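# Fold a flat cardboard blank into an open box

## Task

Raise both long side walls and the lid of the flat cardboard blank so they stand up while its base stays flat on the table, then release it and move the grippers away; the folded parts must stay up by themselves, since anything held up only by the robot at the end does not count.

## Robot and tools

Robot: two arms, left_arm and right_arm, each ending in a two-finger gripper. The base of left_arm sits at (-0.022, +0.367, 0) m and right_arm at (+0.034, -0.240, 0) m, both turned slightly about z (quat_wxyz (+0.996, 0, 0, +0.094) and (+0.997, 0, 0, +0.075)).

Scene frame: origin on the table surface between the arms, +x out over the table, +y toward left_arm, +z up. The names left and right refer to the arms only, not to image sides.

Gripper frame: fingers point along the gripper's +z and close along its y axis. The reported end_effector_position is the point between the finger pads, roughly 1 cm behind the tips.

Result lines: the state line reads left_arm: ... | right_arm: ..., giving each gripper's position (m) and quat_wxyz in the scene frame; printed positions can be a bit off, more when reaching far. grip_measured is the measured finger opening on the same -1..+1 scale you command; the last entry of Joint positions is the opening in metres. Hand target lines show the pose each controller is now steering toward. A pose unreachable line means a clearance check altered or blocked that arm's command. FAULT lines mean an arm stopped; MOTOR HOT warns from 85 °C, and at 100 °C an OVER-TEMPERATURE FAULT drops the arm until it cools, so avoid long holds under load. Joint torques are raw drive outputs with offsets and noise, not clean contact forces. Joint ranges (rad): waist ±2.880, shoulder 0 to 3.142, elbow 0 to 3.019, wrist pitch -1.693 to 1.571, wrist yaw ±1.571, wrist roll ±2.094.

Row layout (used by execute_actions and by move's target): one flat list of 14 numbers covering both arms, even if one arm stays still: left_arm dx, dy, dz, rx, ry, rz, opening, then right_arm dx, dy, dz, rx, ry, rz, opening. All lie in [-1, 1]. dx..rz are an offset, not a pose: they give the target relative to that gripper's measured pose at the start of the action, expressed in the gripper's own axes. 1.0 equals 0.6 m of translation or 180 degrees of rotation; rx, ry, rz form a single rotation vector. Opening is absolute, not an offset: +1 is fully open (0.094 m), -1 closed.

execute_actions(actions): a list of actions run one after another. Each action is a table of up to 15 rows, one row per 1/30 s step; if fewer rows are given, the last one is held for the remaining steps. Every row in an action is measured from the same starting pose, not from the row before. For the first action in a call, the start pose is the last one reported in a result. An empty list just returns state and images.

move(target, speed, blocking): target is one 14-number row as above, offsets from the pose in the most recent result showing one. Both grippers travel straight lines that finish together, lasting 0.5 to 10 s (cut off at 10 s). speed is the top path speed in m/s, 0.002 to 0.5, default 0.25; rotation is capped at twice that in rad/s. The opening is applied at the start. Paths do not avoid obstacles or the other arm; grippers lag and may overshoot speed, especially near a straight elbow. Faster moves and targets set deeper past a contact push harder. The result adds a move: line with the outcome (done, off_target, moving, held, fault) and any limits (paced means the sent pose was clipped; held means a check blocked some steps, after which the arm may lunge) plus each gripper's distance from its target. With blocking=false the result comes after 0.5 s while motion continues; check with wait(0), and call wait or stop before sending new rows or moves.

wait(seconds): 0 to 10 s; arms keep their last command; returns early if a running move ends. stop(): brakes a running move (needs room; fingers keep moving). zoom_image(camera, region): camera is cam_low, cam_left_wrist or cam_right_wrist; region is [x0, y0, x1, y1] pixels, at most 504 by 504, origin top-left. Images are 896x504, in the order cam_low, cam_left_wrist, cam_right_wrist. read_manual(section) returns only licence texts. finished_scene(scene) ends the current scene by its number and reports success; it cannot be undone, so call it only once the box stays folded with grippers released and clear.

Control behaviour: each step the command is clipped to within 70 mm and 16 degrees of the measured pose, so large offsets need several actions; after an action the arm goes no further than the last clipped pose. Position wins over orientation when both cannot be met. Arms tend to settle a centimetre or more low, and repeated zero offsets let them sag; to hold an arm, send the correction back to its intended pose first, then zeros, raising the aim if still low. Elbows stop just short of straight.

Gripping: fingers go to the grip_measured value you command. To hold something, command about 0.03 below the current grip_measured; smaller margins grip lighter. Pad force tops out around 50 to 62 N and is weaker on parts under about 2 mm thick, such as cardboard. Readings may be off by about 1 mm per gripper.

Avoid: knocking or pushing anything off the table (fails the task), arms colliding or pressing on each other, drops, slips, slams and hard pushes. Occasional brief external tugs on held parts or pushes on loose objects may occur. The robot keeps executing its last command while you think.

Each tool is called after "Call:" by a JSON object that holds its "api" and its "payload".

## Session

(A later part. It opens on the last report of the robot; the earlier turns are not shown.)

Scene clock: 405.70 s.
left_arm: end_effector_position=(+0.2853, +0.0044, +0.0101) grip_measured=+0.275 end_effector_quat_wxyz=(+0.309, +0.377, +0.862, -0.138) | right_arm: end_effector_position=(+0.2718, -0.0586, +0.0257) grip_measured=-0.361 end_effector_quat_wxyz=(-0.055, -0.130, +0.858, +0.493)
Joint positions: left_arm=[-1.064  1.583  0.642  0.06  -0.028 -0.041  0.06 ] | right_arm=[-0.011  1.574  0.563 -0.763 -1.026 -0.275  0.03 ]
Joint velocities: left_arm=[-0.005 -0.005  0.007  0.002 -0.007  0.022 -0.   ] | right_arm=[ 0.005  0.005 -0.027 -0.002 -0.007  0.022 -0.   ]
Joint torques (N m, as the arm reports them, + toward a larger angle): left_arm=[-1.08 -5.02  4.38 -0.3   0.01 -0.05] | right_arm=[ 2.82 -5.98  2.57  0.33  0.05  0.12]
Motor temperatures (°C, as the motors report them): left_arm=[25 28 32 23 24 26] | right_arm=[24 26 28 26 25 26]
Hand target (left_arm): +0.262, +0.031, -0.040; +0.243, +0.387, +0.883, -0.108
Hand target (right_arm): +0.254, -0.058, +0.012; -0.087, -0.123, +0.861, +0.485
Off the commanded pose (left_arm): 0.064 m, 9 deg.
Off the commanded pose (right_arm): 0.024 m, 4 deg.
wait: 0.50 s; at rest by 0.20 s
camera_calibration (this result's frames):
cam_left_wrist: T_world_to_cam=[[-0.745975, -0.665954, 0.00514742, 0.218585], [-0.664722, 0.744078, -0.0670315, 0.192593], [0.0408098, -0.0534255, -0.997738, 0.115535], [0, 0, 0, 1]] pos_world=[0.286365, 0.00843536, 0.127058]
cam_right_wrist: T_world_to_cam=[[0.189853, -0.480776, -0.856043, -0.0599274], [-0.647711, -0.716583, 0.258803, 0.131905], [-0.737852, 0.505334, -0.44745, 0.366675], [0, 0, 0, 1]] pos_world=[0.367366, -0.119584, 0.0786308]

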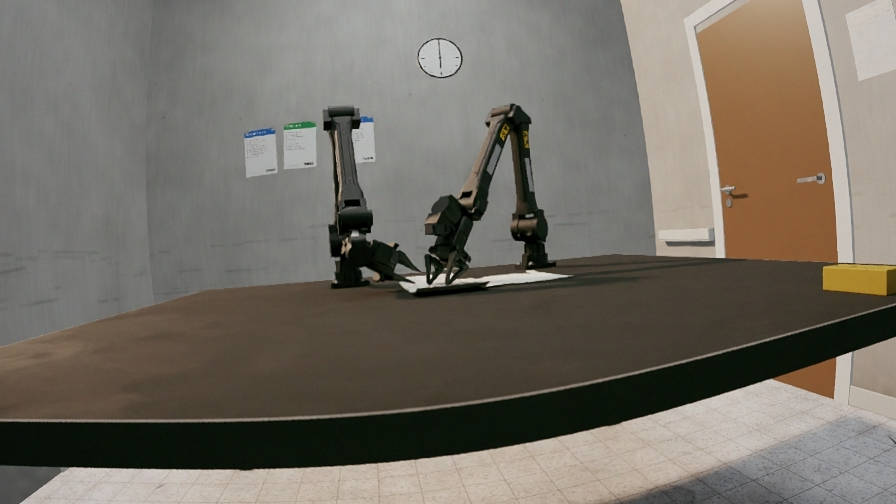

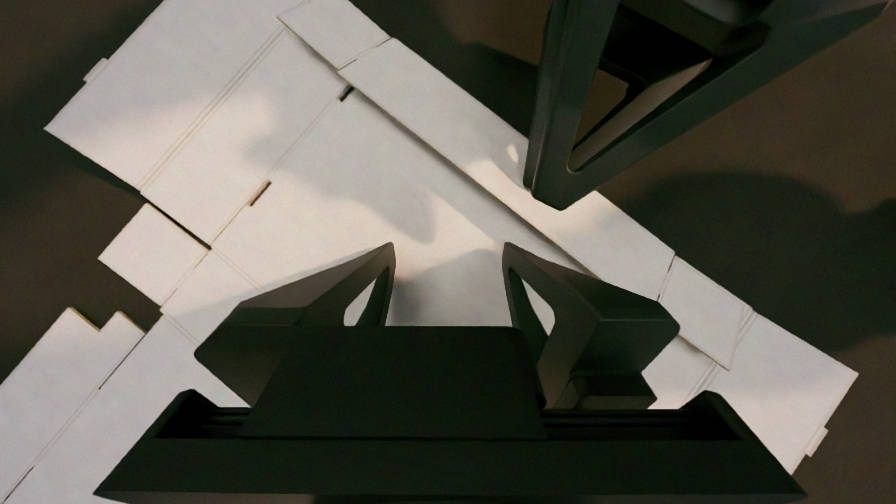

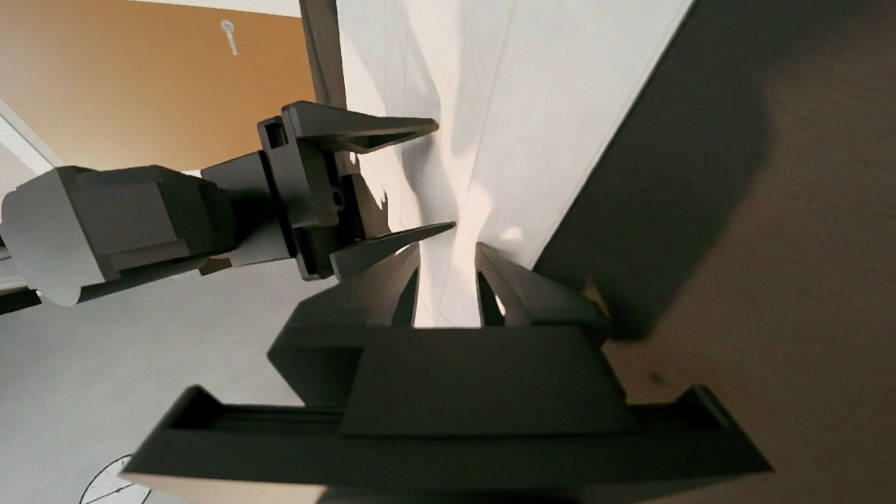

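Call:
{"api": "execute_actions", "payload": {"actions": [[[0.10,0,0.039,0,0.049,0,0.277, 0.02,-0.012,0.013,0.002,0.009,0.008,-0.362],[0.10,0,0.039,0,0.049,0,0.277, 0.012,-0.008,0.006,0.0,0.004,0.006,-0.362],[0.10,0,0.039,0,0.049,0,0.277, 0.004,-0.004,-0.001,-0.003,-0.001,0.004,-0.362],[0.10,0,0.039,0,0.049,0,0.277, -0.004,-0.001,-0.008,-0.006,-0.007,0.003,-0.362],[0.10,0,0.039,0,0.049,0,0.277, -0.008,-0.002,-0.016,-0.009,-0.013,0.006,-0.362],[0.10,0,0.039,0,0.049,0,0.277, -0.012,-0.003,-0.024,-0.012,-0.019,0.009,-0.362],[0.10,0,0.039,0,0.049,0,0.277, -0.016,-0.005,-0.032,-0.015,-0.025,0.012,-0.362],[0.10,0,0.039,0,0.049,0,0.277, -0.020,-0.007,-0.040,-0.018,-0.031,0.015,-0.362],[0.10,0,0.039,0,0.049,0,0.277, -0.023,-0.009,-0.048,-0.021,-0.037,0.017,-0.362],[0.10,0,0.039,0,0.049,0,0.277, -0.026,-0.012,-0.056,-0.023,-0.043,0.020,-0.362],[0.10,0,0.039,0,0.049,0,0.277, -0.029,-0.015,-0.064,-0.025,-0.049,0.023,-0.362],[0.10,0,0.039,0,0.049,0,0.277, -0.032,-0.018,-0.073,-0.026,-0.055,0.026,-0.362],[0.10,0,0.039,0,0.049,0,0.277, -0.035,-0.022,-0.081,-0.027,-0.062,0.028,-0.362],[0.10,0,0.039,0,0.049,0,0.277, -0.0385,-0.0255,-0.0898,-0.0279,-0.0678,0.031,-0.362]]]}}

Call:
{"api": "wait", "payload": {"seconds": 0.6}}

Call:
{"api": "zoom_image", "payload": {"camera": "cam_low", "region": [300, 230, 500, 310]}}

Scene clock: 490.20 s.
left_arm: end_effector_position=(+0.2853, +0.0044, +0.0101) grip_measured=+0.275 end_effector_quat_wxyz=(+0.309, +0.377, +0.862, -0.138) | right_arm: end_effector_position=(+0.3050, -0.0985, +0.0404) grip_measured=-0.361 end_effector_quat_wxyz=(+0.001, -0.041, +0.842, +0.537)
Joint positions: left_arm=[-1.064  1.583  0.642  0.06  -0.028 -0.041  0.06 ] | right_arm=[-0.199  1.574  0.563 -0.763 -1.125 -0.275  0.03 ]
Joint velocities: left_arm=[-0.005 -0.005  0.002 -0.012  0.007 -0.007 -0.001] | right_arm=[-0.444  0.024 -0.002  0.007 -0.007  0.066 -0.001]
Joint torques (N m, as the arm reports them, + toward a larger angle): left_arm=[-0.84 -4.86  4.36 -0.33  0.01 -0.03] | right_arm=[ 2.37 -8.87  4.16  0.55 -0.92  0.11]
Motor temperatures (°C, as the motors report them): left_arm=[25 27 31 23 23 26] | right_arm=[24 26 28 26 24 26]
Hand target (left_arm): +0.262, +0.031, -0.040; +0.243, +0.387, +0.883, -0.107
Hand target (right_arm): +0.308, -0.103, +0.040; +0.006, -0.032, +0.841, +0.540
Off the commanded pose (left_arm): 0.064 m, 9 deg.
Off the commanded pose (right_arm): 0.007 m, 1 deg.
camera_calibration (this result's frames):
cam_left_wrist: T_world_to_cam=[[-0.745975, -0.665954, 0.00514742, 0.218585], [-0.664722, 0.744078, -0.0670315, 0.192593], [0.0408098, -0.0534255, -0.997738, 0.115535], [0, 0, 0, 1]] pos_world=[0.286365, 0.00843536, 0.127058]
cam_right_wrist: T_world_to_cam=[[0.091308, -0.424734, -0.900702, -0.0354995], [-0.783256, -0.589181, 0.198432, 0.177346], [-0.614957, 0.687362, -0.386473, 0.395842], [0, 0, 0, 1]] pos_world=[0.385575, -0.182676, 0.0858167]

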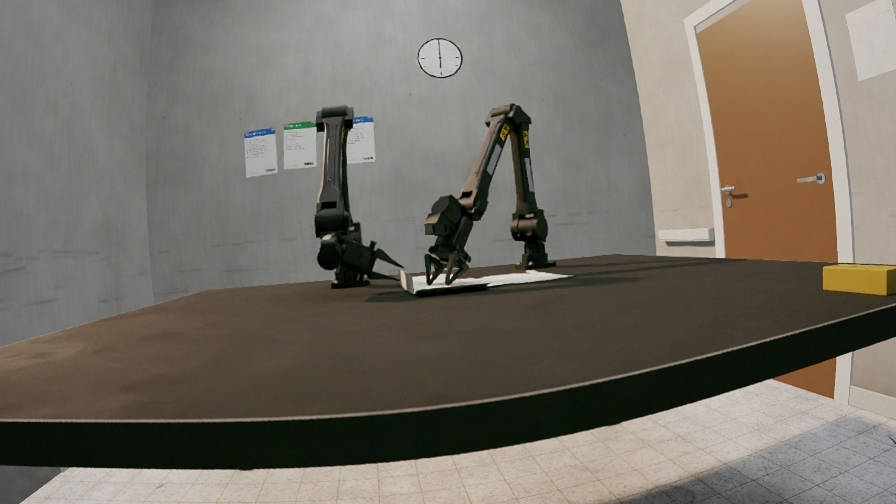

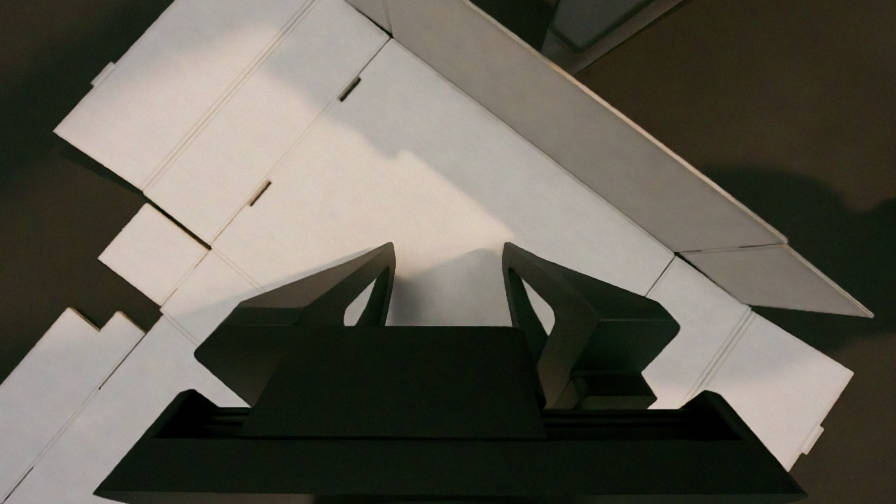

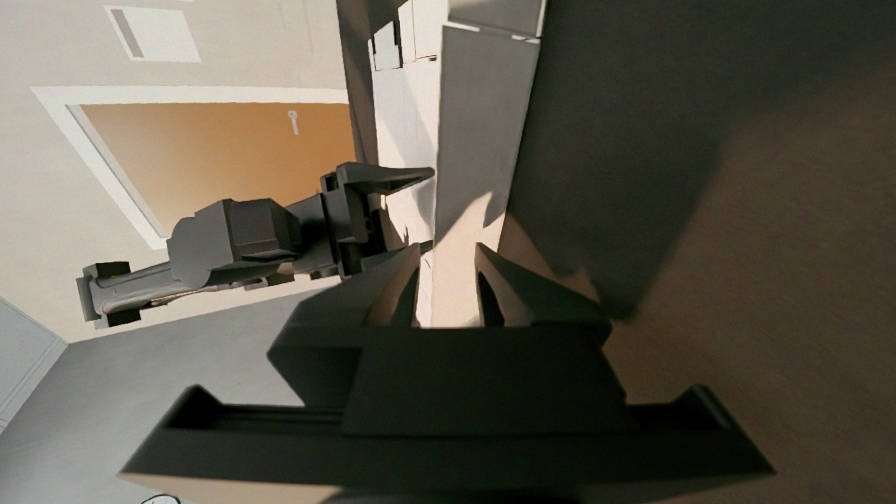

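Scene clock: 490.80 s.
left_arm: end_effector_position=(+0.2853, +0.0044, +0.0101) grip_measured=+0.275 end_effector_quat_wxyz=(+0.309, +0.377, +0.862, -0.138) | right_arm: end_effector_position=(+0.3084, -0.1048, +0.0407) grip_measured=-0.361 end_effector_quat_wxyz=(+0.008, -0.031, +0.842, +0.538)
Joint positions: left_arm=[-1.064  1.583  0.642  0.06  -0.028 -0.041  0.06 ] | right_arm=[-0.223  1.574  0.563 -0.763 -1.127 -0.275  0.03 ]
Joint velocities: left_arm=[-0.005 -0.005 -0.002  0.017 -0.037  0.007  0.001] | right_arm=[-0.005  0.005  0.002 -0.002 -0.007 -0.081 -0.001]
Joint torques (N m, as the arm reports them, + toward a larger angle): left_arm=[-1.04 -4.86  4.39 -0.33  0.04 -0.04] | right_arm=[ 1.83 -8.85  4.22  0.57 -0.9   0.12]
Motor temperatures (°C, as the motors report them): left_arm=[25 27 31 23 23 26] | right_arm=[24 26 28 26 24 26]
Hand target (left_arm): +0.262, +0.031, -0.040; +0.243, +0.387, +0.883, -0.107
Hand target (right_arm): +0.308, -0.103, +0.040; +0.006, -0.032, +0.841, +0.540
Off the commanded pose (left_arm): 0.064 m, 9 deg.
Off the commanded pose (right_arm): 0.000 m, 0 deg.
wait: 0.60 s; at rest by 0.23 s
camera_calibration (this result's frames):
cam_left_wrist: T_world_to_cam=[[-0.745975, -0.665954, 0.00514742, 0.218585], [-0.664722, 0.744078, -0.0670315, 0.192593], [0.0408098, -0.0534255, -0.997738, 0.115535], [0, 0, 0, 1]] pos_world=[0.286365, 0.00843536, 0.127058]
cam_right_wrist: T_world_to_cam=[[0.0811965, -0.425127, -0.901484, -0.0351179], [-0.797217, -0.570555, 0.19726, 0.182487], [-0.598207, 0.702662, -0.385246, 0.398739], [0, 0, 0, 1]] pos_world=[0.386862, -0.190989, 0.0859568]

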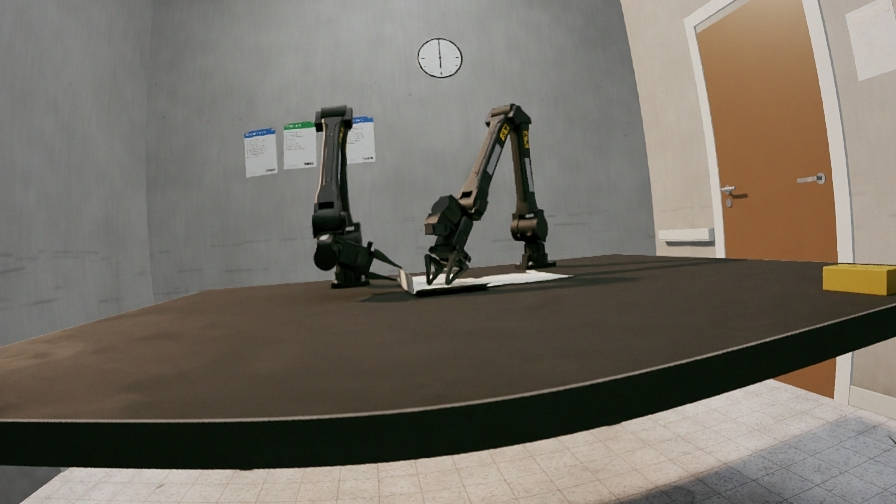

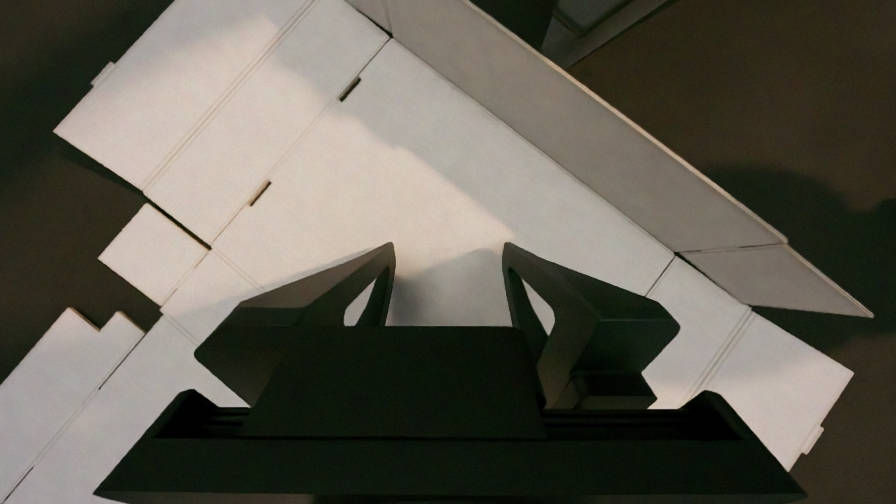

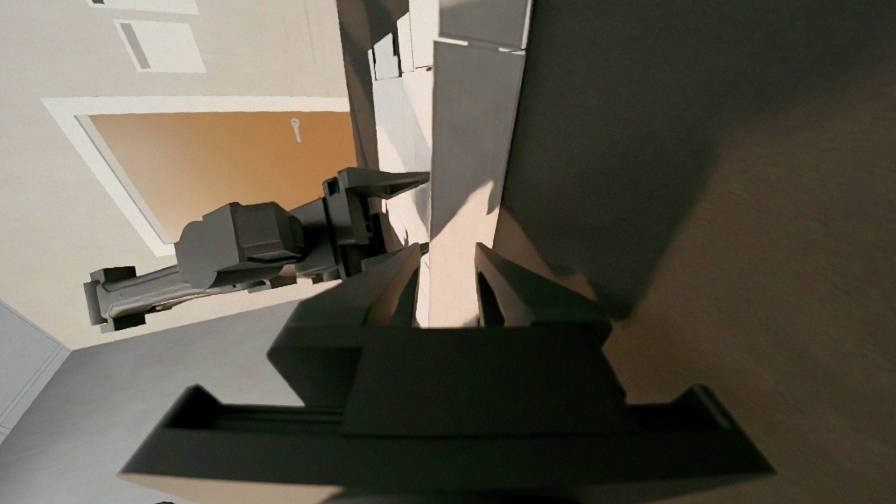

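Region (300, 230, 500, 310) of cam_low's 896x504 image, scaled by 2.520, with more detail than that image has; it fills the top 202 rows of this view, and the rest is white.

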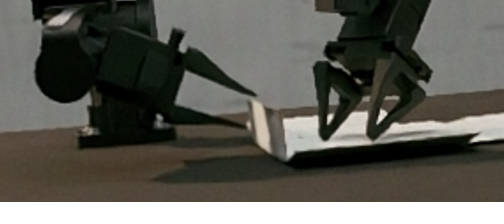

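Call:
{"api": "zoom_image", "payload": {"camera": "cam_low", "region": [380, 255, 440, 305]}}

Region (380, 255, 440, 305) of cam_low's 896x504 image, scaled by 8.400, with more detail than that image has.

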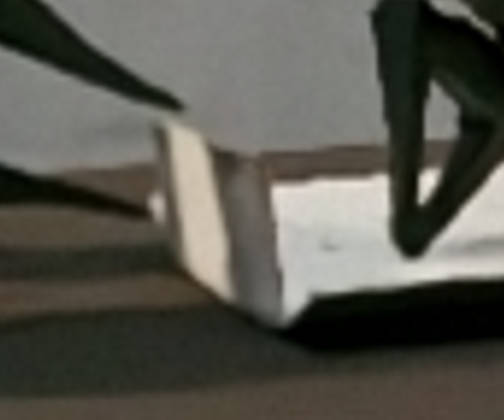

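Call:
{"api": "execute_actions", "payload": {"actions": [[[0.04,0,0.016,0,0.02,0,0.277, -0.002,0.006,-0.003,0,-0.002,0.005,-0.362],[0,0,0,0,0,0,0.277, -0.004,0.012,-0.006,0,-0.004,0.009,-0.362],[-0.010,0,-0.008,0,-0.005,0,0.277, -0.006,0.018,-0.009,0,-0.006,0.014,-0.362],[-0.020,0,-0.016,0,-0.010,0,0.277, -0.008,0.024,-0.012,0.001,-0.009,0.018,-0.362],[-0.030,0,-0.024,0,-0.015,0,0.277, -0.010,0.030,-0.015,0.001,-0.011,0.023,-0.362],[-0.038,0.003,-0.030,0,-0.019,-0.001,0.277, -0.012,0.036,-0.018,0.001,-0.013,0.027,-0.362],[-0.045,0.008,-0.035,-0.001,-0.023,-0.003,0.277, -0.014,0.042,-0.021,0.001,-0.015,0.032,-0.362],[-0.051,0.015,-0.040,-0.003,-0.026,-0.005,0.277, -0.016,0.048,-0.024,0.001,-0.017,0.037,-0.362],[-0.056,0.023,-0.044,-0.005,-0.029,-0.008,0.2, -0.018,0.054,-0.027,0.001,-0.019,0.041,-0.362],[-0.060,0.031,-0.047,-0.007,-0.031,-0.010,0.1, -0.020,0.060,-0.030,0.002,-0.021,0.046,-0.362],[-0.063,0.039,-0.049,-0.009,-0.032,-0.013,0.0, -0.022,0.066,-0.032,0.002,-0.024,0.050,-0.362],[-0.066,0.047,-0.050,-0.011,-0.033,-0.015,-0.1, -0.0235,0.072,-0.035,0.002,-0.026,0.055,-0.362],[-0.068,0.055,-0.051,-0.013,-0.034,-0.018,-0.2, -0.025,0.077,-0.038,0.002,-0.028,0.059,-0.362],[-0.0698,0.062,-0.0523,-0.0148,-0.0351,-0.0205,-0.362, -0.0263,0.0822,-0.0403,0.002,-0.030,0.064,-0.362]]]}}

Call:
{"api": "wait", "payload": {"seconds": 0.5}}

Scene clock: 572.33 s.
left_arm: end_effector_position=(+0.3082, +0.0129, +0.0481) grip_measured=-0.342 end_effector_quat_wxyz=(+0.348, +0.350, +0.857, -0.147) | right_arm: end_effector_position=(+0.3182, -0.1049, +0.0836) grip_measured=-0.361 end_effector_quat_wxyz=(+0.003, +0.038, +0.842, +0.538)
Joint positions: left_arm=[-1.016  1.501  0.642  0.062 -0.028 -0.041  0.031] | right_arm=[-0.223  1.407  0.563 -0.775 -1.136 -0.014  0.03 ]
Joint velocities: left_arm=[ 0.317 -0.132  0.002 -0.012 -0.037 -0.022 -0.037] | right_arm=[ 0.005 -0.405 -0.012  0.002  0.007  0.623  0.   ]
Joint torques (N m, as the arm reports them, + toward a larger angle): left_arm=[ -0.81 -11.19   7.81   1.92  -0.06  -0.09] | right_arm=[ 1.22 -9.04  6.06  0.23 -0.74  0.18]
Motor temperatures (°C, as the motors report them): left_arm=[25 27 31 23 23 26] | right_arm=[24 26 28 26 24 26]
Hand target (left_arm): +0.321, +0.019, +0.060; +0.360, +0.334, +0.858, -0.149
Hand target (right_arm): +0.322, -0.106, +0.095; -0.010, +0.074, +0.840, +0.538
Off the commanded pose (left_arm): 0.020 m, 2 deg.
Off the commanded pose (right_arm): 0.013 m, 5 deg.
camera_calibration (this result's frames):
cam_left_wrist: T_world_to_cam=[[-0.71376, -0.700344, 0.00805704, 0.231562], [-0.693228, 0.704774, -0.150759, 0.217356], [0.0999044, -0.113191, -0.988538, 0.135157], [0, 0, 0, 1]] pos_world=[0.302454, 0.0242847, 0.164511]
cam_right_wrist: T_world_to_cam=[[-0.0399054, -0.426797, -0.903466, 0.0412983], [-0.83679, -0.479866, 0.263649, 0.198389], [-0.546068, 0.766533, -0.33799, 0.407398], [0, 0, 0, 1]] pos_world=[0.390125, -0.199458, 0.122703]

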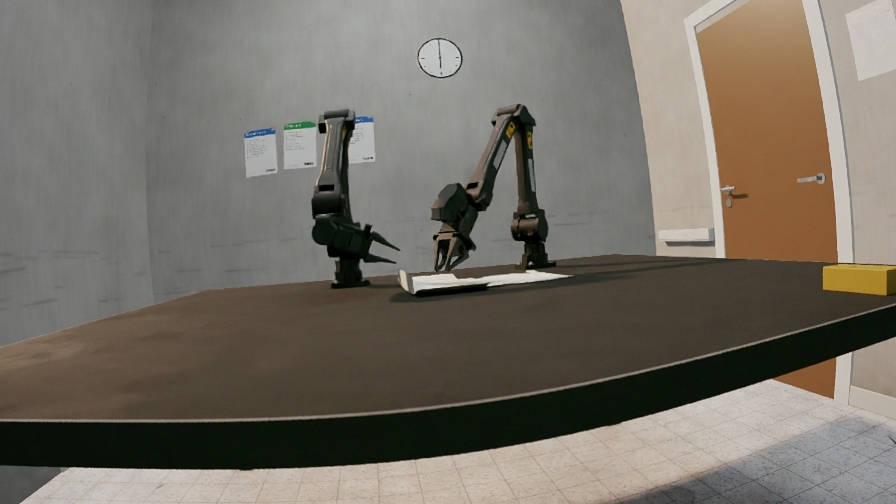

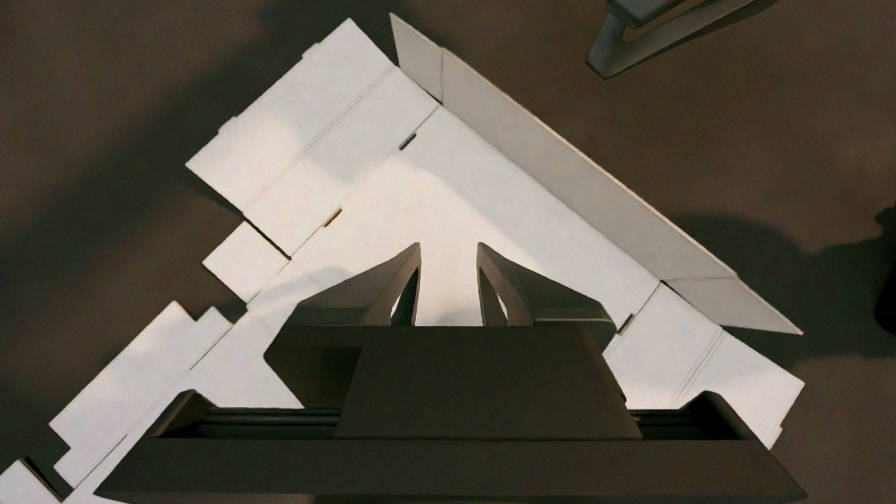

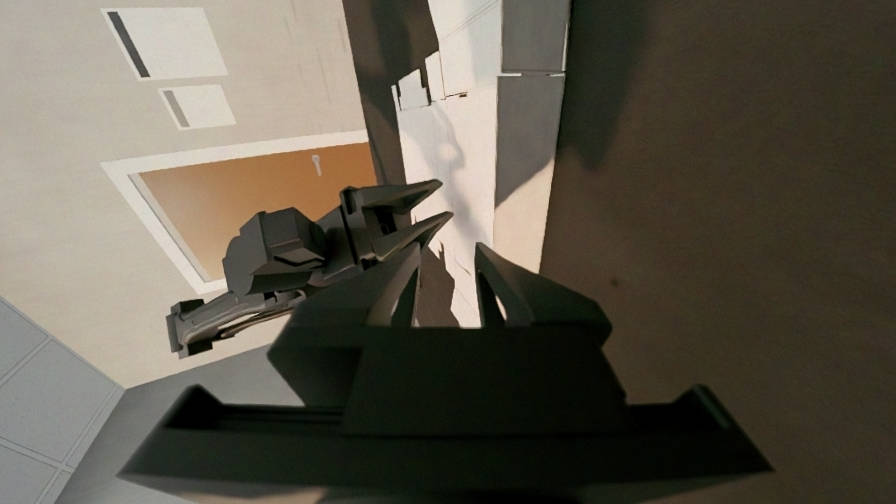

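Scene clock: 572.83 s.
left_arm: end_effector_position=(+0.3176, +0.0213, +0.0504) grip_measured=-0.360 end_effector_quat_wxyz=(+0.352, +0.339, +0.861, -0.144) | right_arm: end_effector_position=(+0.3194, -0.1050, +0.0904) grip_measured=-0.361 end_effector_quat_wxyz=(-0.010, +0.068, +0.840, +0.538)
Joint positions: left_arm=[-0.991  1.496  0.642  0.062 -0.028 -0.041  0.03 ] | right_arm=[-0.223  1.38   0.563 -0.775 -1.136  0.075  0.03 ]
Joint velocities: left_arm=[ 0.005  0.005  0.002  0.012 -0.051  0.007 -0.   ] | right_arm=[-0.015 -0.024 -0.032 -0.012  0.007  0.051  0.   ]
Joint torques (N m, as the arm reports them, + toward a larger angle): left_arm=[ -0.54 -10.42   7.96   2.01  -0.07  -0.05] | right_arm=[ 1.29 -8.61  6.34  0.25 -0.73  0.18]
Motor temperatures (°C, as the motors report them): left_arm=[25 27 31 23 23 26] | right_arm=[24 26 28 26 24 26]
Hand target (left_arm): +0.321, +0.020, +0.060; +0.360, +0.334, +0.858, -0.149
Hand target (right_arm): +0.322, -0.106, +0.095; -0.010, +0.074, +0.840, +0.538
Off the commanded pose (left_arm): 0.011 m, 1 deg.
Off the commanded pose (right_arm): 0.006 m, 1 deg.
wait: 0.50 s; no rest
camera_calibration (this result's frames):
cam_left_wrist: T_world_to_cam=[[-0.695383, -0.718592, 0.00822662, 0.238654], [-0.710748, 0.68601, -0.155656, 0.224479], [0.10621, -0.114088, -0.987777, 0.135421], [0, 0, 0, 1]] pos_world=[0.311121, 0.0329501, 0.166744]
cam_right_wrist: T_world_to_cam=[[-0.104771, -0.421694, -0.900665, 0.0683996], [-0.838769, -0.449108, 0.307845, 0.19741], [-0.534312, 0.787703, -0.306651, 0.406012], [0, 0, 0, 1]] pos_world=[0.389685, -0.202315, 0.125337]

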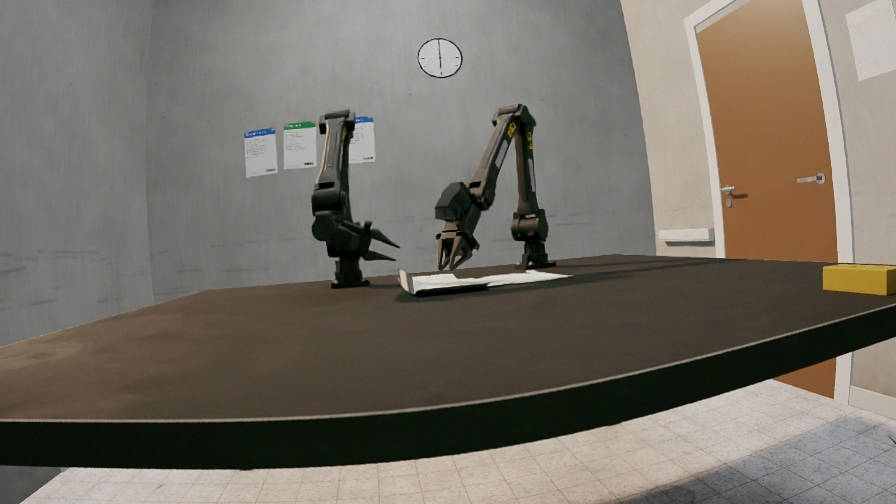

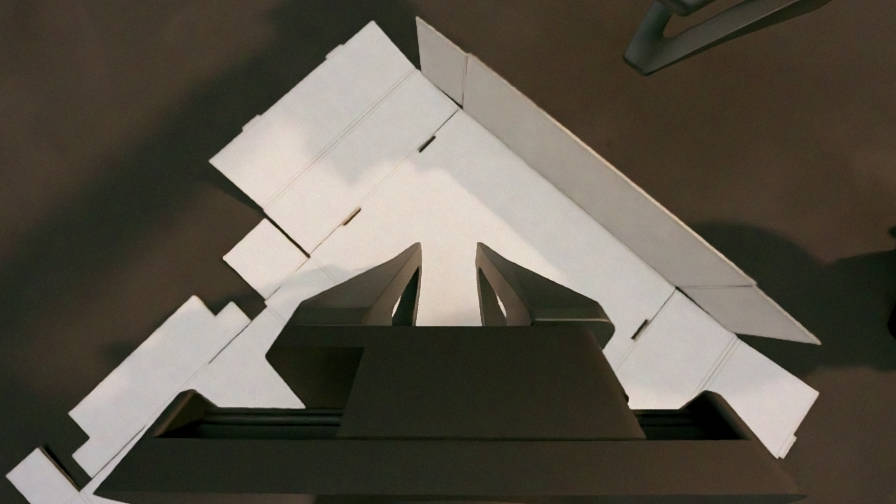

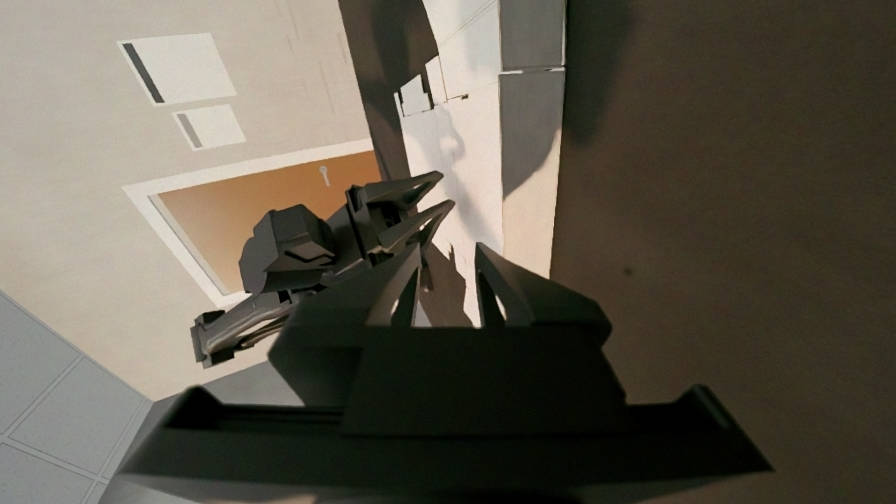

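Call:
{"api": "move", "payload": {"target": [0.2885,0.3123,-0.2768,0.1727,0.0947,-0.3272,-0.362, 0.0567,0.0522,0.1257,0.1768,-0.0791,0.3938,0.277], "speed": 0.45}}

Scene clock: 600.90 s.
left_arm: end_effector_position=(+0.2576, +0.3129, +0.0403) grip_measured=-0.360 end_effector_quat_wxyz=(-0.005, -0.034, +0.889, -0.457) | right_arm: end_effector_position=(+0.2796, -0.0314, +0.0773) grip_measured=+0.276 end_effector_quat_wxyz=(-0.234, +0.592, +0.750, +0.181)
Joint positions: left_arm=[ 0.114  1.546  0.637 -1.023  0.9    0.4    0.03 ] | right_arm=[ 0.253  1.264  0.652 -0.853 -0.592  1.771  0.06 ]
Joint velocities: left_arm=[-0.005 -0.005 -0.007 -0.017  0.022 -0.022  0.001] | right_arm=[-0.005  0.005  0.012  0.007  0.037  0.066  0.   ]
Joint torques (N m, as the arm reports them, + toward a larger angle): left_arm=[-1.01 -7.25  8.92 -0.45  0.66  0.25] | right_arm=[ 1.82 -6.59 10.97  0.29 -0.29  0.26]
Motor temperatures (°C, as the motors report them): left_arm=[25 28 32 23 23 26] | right_arm=[24 26 29 26 24 26]
Hand target (left_arm): +0.273, +0.318, +0.046; +0.007, -0.025, +0.889, -0.457
Hand target (right_arm): +0.295, -0.023, +0.090; -0.230, +0.592, +0.749, +0.188
Off the commanded pose (left_arm): 0.017 m, 2 deg.
Off the commanded pose (right_arm): 0.022 m, 1 deg.
move: off_target (left_arm, right_arm)
camera_calibration (this result's frames):
cam_left_wrist: T_world_to_cam=[[0.0541187, -0.571981, 0.818479, 0.134941], [-0.824237, 0.437104, 0.359963, 0.0665424], [-0.563653, -0.694102, -0.447793, 0.497337], [0, 0, 0, 1]] pos_world=[0.327869, 0.3933, 0.0883047]
cam_right_wrist: T_world_to_cam=[[-0.966834, -0.2554, 0.00169092, 0.260018], [-0.0851794, 0.328679, 0.940593, -0.034112], [-0.240783, 0.909253, -0.339533, 0.247084], [0, 0, 0, 1]] pos_world=[0.307982, -0.147041, 0.115539]

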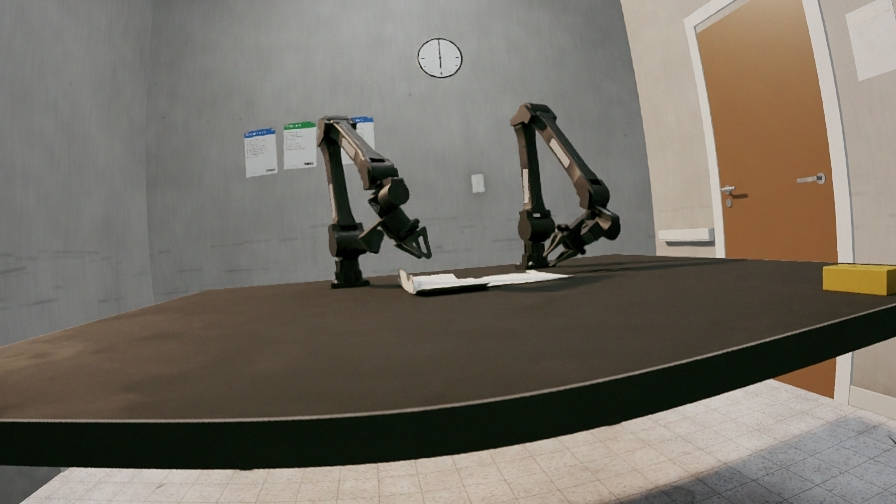

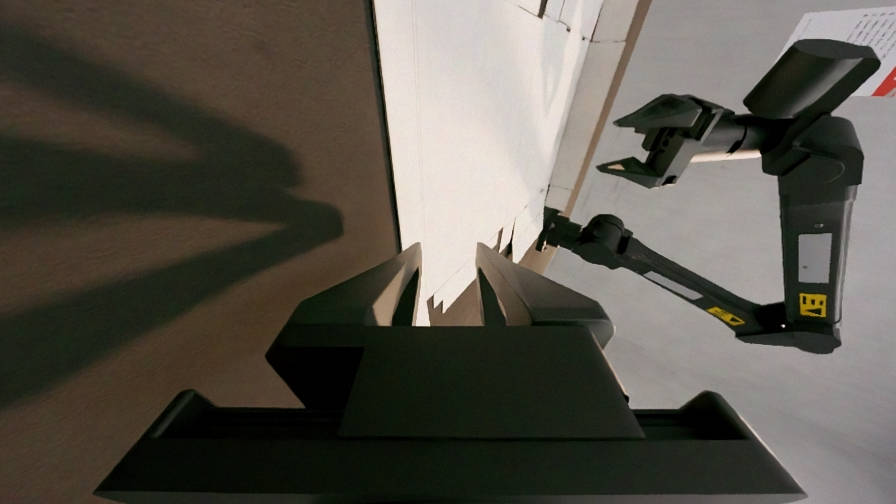

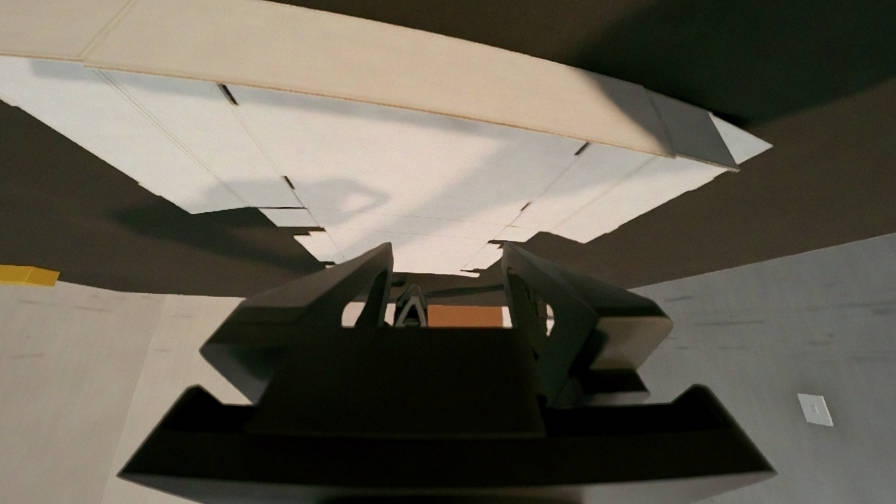

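Call:
{"api": "execute_actions", "payload": {"actions": [[[0,0.003,-0.004,0,0,0.002,-0.362, -0.001,0.001,0.003,0,0,0,0.277],[0,0.007,-0.009,0,0,0.004,-0.362, -0.003,0.003,0.009,0,0,0,0.277],[0,0.011,-0.014,0,0,0.006,-0.362, -0.006,0.006,0.016,0,0,0,0.277],[0,0.014,-0.019,0,0,0.008,-0.362, -0.010,0.008,0.024,0,0,0,0.277],[0,0.017,-0.022,0,0,0.010,-0.362, -0.014,0.011,0.033,0,0,0,0.277],[-0.001,0.020,-0.021,0,0,0.012,-0.362, -0.018,0.013,0.042,0,0,0,0.277],[-0.002,0.024,-0.018,0,0,0.014,-0.362, -0.022,0.016,0.051,0,0,0,0.277],[-0.003,0.028,-0.0155,0,0,0.016,-0.362, -0.026,0.018,0.059,0,0,0,0.277],[-0.004,0.032,-0.013,0,0,0.016,-0.362, -0.030,0.020,0.067,0,0,0,0.277],[-0.005,0.036,-0.010,0,0,0.016,-0.362, -0.033,0.022,0.073,0,0,0,0.277],[-0.006,0.039,-0.008,0,0,0.016,-0.362, -0.0355,0.0235,0.078,0,0,0,0.277],[-0.007,0.042,-0.006,0,0,0.016,-0.362, -0.0375,0.0245,0.082,0,0,0,0.277],[-0.0075,0.044,-0.0047,0,0,0.016,-0.362, -0.0388,0.0253,0.0848,0,0,0,0.277],[-0.0077,0.0455,-0.0038,0,0,0.016,-0.362, -0.0395,0.0257,0.0862,0,0,0,0.277]]]}}

Call:
{"api": "wait", "payload": {"seconds": 0.5}}

Scene clock: 652.73 s.
left_arm: end_effector_position=(+0.2501, +0.3245, +0.0223) grip_measured=-0.360 end_effector_quat_wxyz=(-0.008, -0.024, +0.887, -0.461) | right_arm: end_effector_position=(+0.2873, -0.0227, +0.0241) grip_measured=+0.276 end_effector_quat_wxyz=(-0.238, +0.591, +0.751, +0.175)
Joint positions: left_arm=[ 0.161  1.619  0.637 -1.031  0.882  0.506  0.03 ] | right_arm=[ 0.269  1.424  0.618 -0.665 -0.591  1.782  0.06 ]
Joint velocities: left_arm=[ 0.005  0.21   0.002  0.1   -0.081  0.198 -0.   ] | right_arm=[ 0.034  0.22  -0.027  0.188 -0.051  0.051 -0.   ]
Joint torques (N m, as the arm reports them, + toward a larger angle): left_arm=[-0.35 -8.3   6.5   0.32  0.29  0.16] | right_arm=[ 2.08 -8.99  6.18  1.26 -0.32  0.27]
Motor temperatures (°C, as the motors report them): left_arm=[25 28 32 23 24 26] | right_arm=[24 26 32 26 23 26]
Hand target (left_arm): +0.260, +0.330, +0.020; +0.006, -0.012, +0.889, -0.457
Hand target (right_arm): +0.291, -0.018, +0.022; -0.234, +0.592, +0.750, +0.180
Off the commanded pose (left_arm): 0.012 m, 2 deg.
Off the commanded pose (right_arm): 0.007 m, 1 deg.
camera_calibration (this result's frames):
cam_left_wrist: T_world_to_cam=[[0.0389039, -0.565744, 0.823663, 0.158435], [-0.815847, 0.457956, 0.353088, 0.0530883], [-0.576958, -0.685719, -0.443744, 0.493626], [0, 0, 0, 1]] pos_world=[0.321949, 0.40381, 0.0698017]
cam_right_wrist: T_world_to_cam=[[-0.965005, -0.261906, 0.0130471, 0.268847], [-0.0775656, 0.332614, 0.939868, 0.011676], [-0.250497, 0.905965, -0.34129, 0.225743], [0, 0, 0, 1]] pos_world=[0.316893, -0.137986, 0.0625623]

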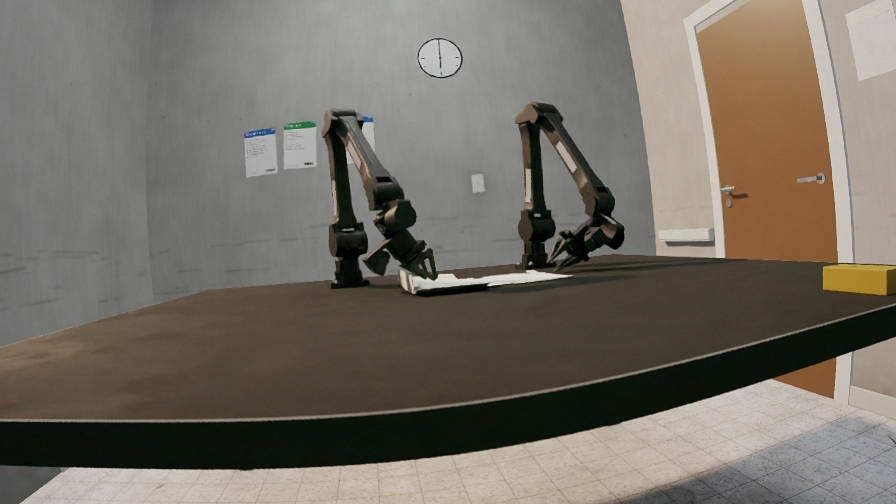

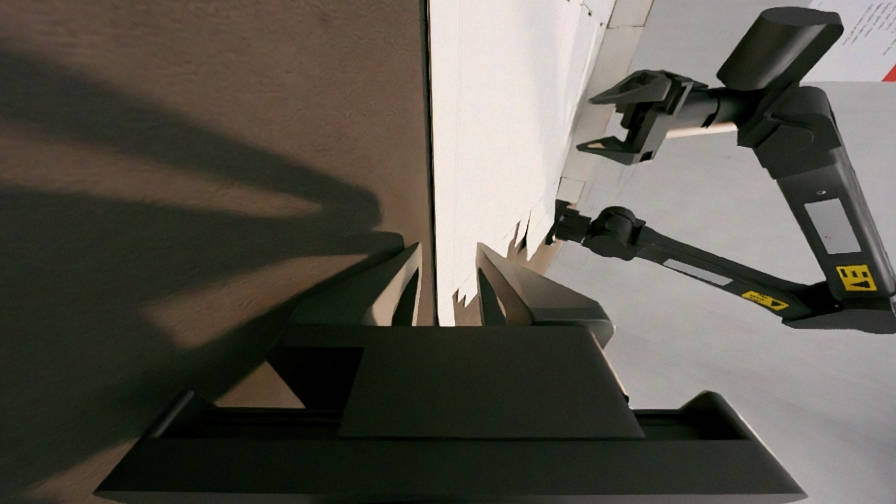

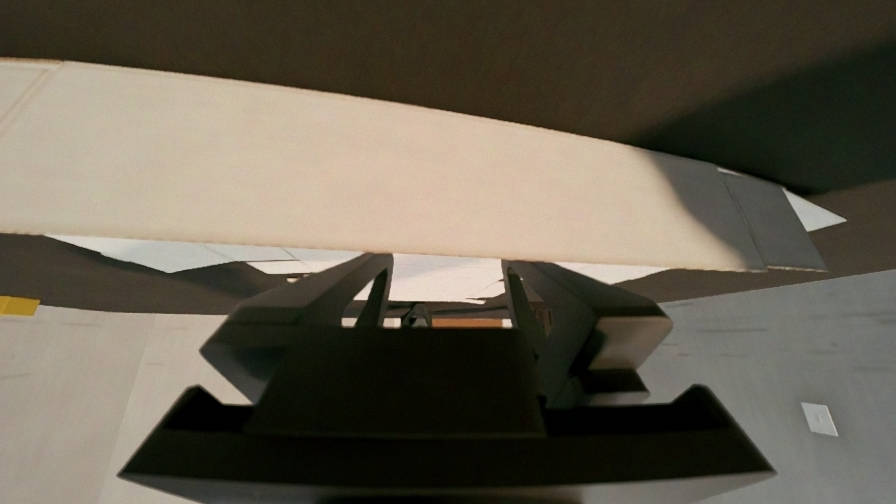

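Scene clock: 653.23 s.
left_arm: end_effector_position=(+0.2500, +0.3245, +0.0201) grip_measured=-0.360 end_effector_quat_wxyz=(-0.008, -0.021, +0.887, -0.462) | right_arm: end_effector_position=(+0.2884, -0.0217, +0.0218) grip_measured=+0.276 end_effector_quat_wxyz=(-0.237, +0.591, +0.750, +0.176)
Joint positions: left_arm=[ 0.161  1.628  0.637 -1.026  0.882  0.515  0.03 ] | right_arm=[ 0.27   1.432  0.618 -0.652 -0.591  1.787  0.06 ]
Joint velocities: left_arm=[ 0.005 -0.005 -0.007 -0.022 -0.022  0.037 -0.   ] | right_arm=[-0.005  0.005 -0.022 -0.002 -0.022 -0.022 -0.002]
Joint torques (N m, as the arm reports them, + toward a larger angle): left_arm=[-0.23 -8.61  6.64  0.35  0.32  0.22] | right_arm=[ 1.93 -8.68  6.05  1.37 -0.31  0.28]
Motor temperatures (°C, as the motors report them): left_arm=[25 28 32 23 24 26] | right_arm=[24 26 32 26 23 26]
Hand target (left_arm): +0.260, +0.330, +0.020; +0.006, -0.012, +0.889, -0.457
Hand target (right_arm): +0.291, -0.018, +0.022; -0.234, +0.592, +0.750, +0.180
Off the commanded pose (left_arm): 0.012 m, 2 deg.
Off the commanded pose (right_arm): 0.005 m, 1 deg.
wait: 0.50 s; at rest by 0.20 s
camera_calibration (this result's frames):
cam_left_wrist: T_world_to_cam=[[0.0324145, -0.565015, 0.824444, 0.16163], [-0.814927, 0.462631, 0.349094, 0.0521507], [-0.578656, -0.683177, -0.44545, 0.492192], [0, 0, 0, 1]] pos_world=[0.32207, 0.403451, 0.0677865]
cam_right_wrist: T_world_to_cam=[[-0.965681, -0.259434, 0.0124519, 0.270443], [-0.077124, 0.332195, 0.940052, 0.0134882], [-0.248018, 0.90683, -0.340802, 0.223584], [0, 0, 0, 1]] pos_world=[0.317654, -0.137072, 0.060151]

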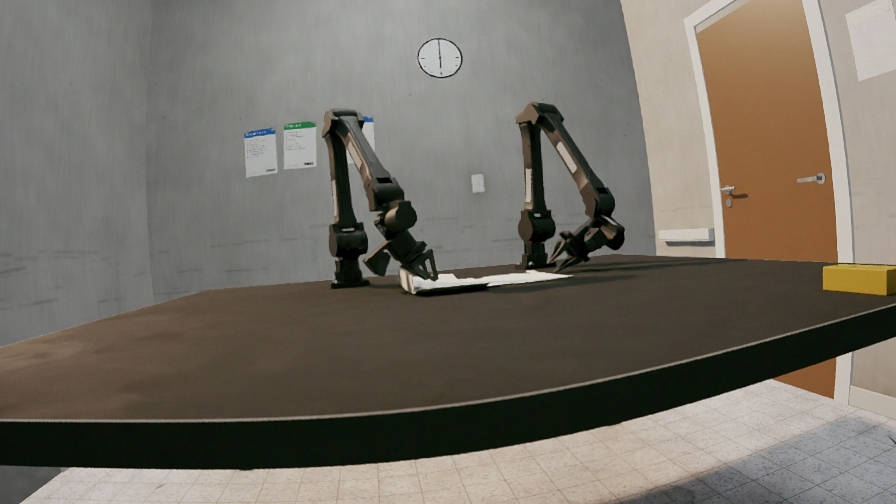

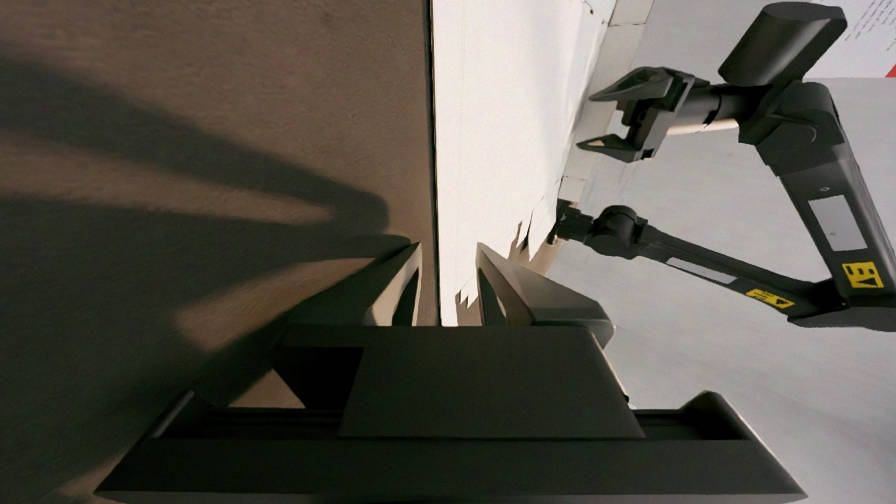

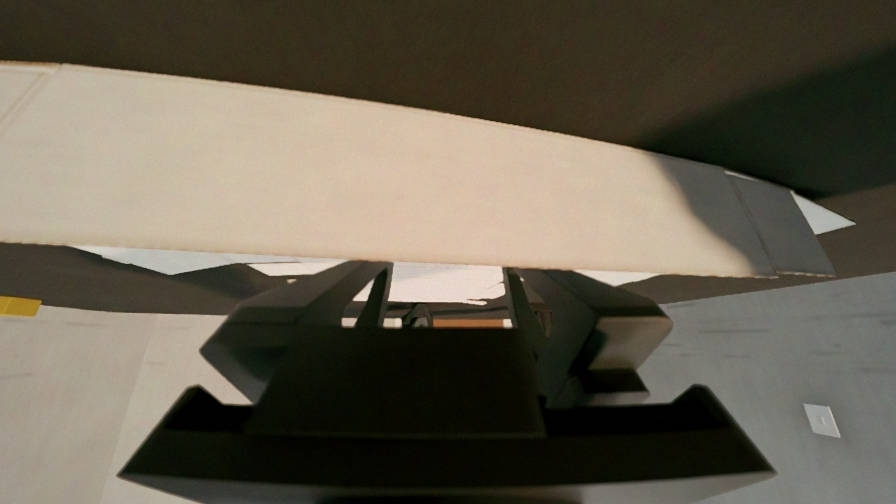

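Call:
{"api": "zoom_image", "payload": {"camera": "cam_low", "region": [350, 220, 470, 305]}}

Call:
{"api": "zoom_image", "payload": {"camera": "cam_left_wrist", "region": [360, 180, 520, 330]}}

Region (350, 220, 470, 305) of cam_low's 896x504 image, scaled by 4.200, with more detail than that image has; it fills the top 357 rows of this view, and the rest is white.

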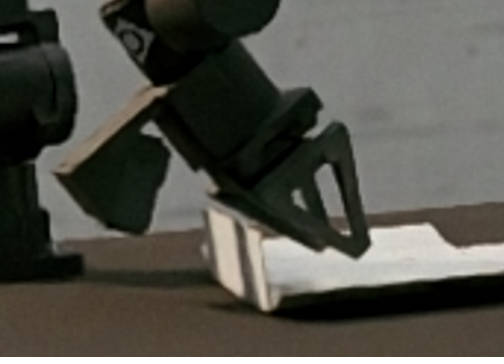

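Region (360, 180, 520, 330) of cam_left_wrist's 896x504 image, scaled by 3.150, with more detail than that image has; it fills the top 472 rows of this view, and the rest is white.

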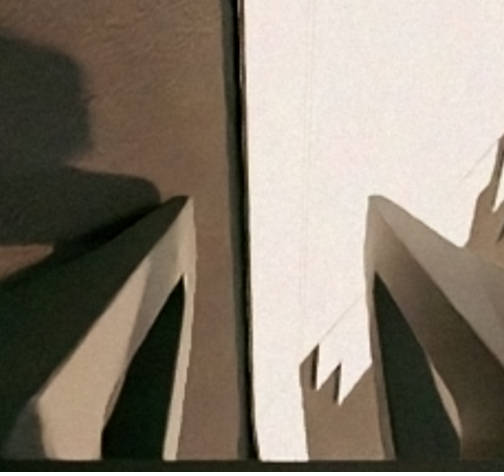

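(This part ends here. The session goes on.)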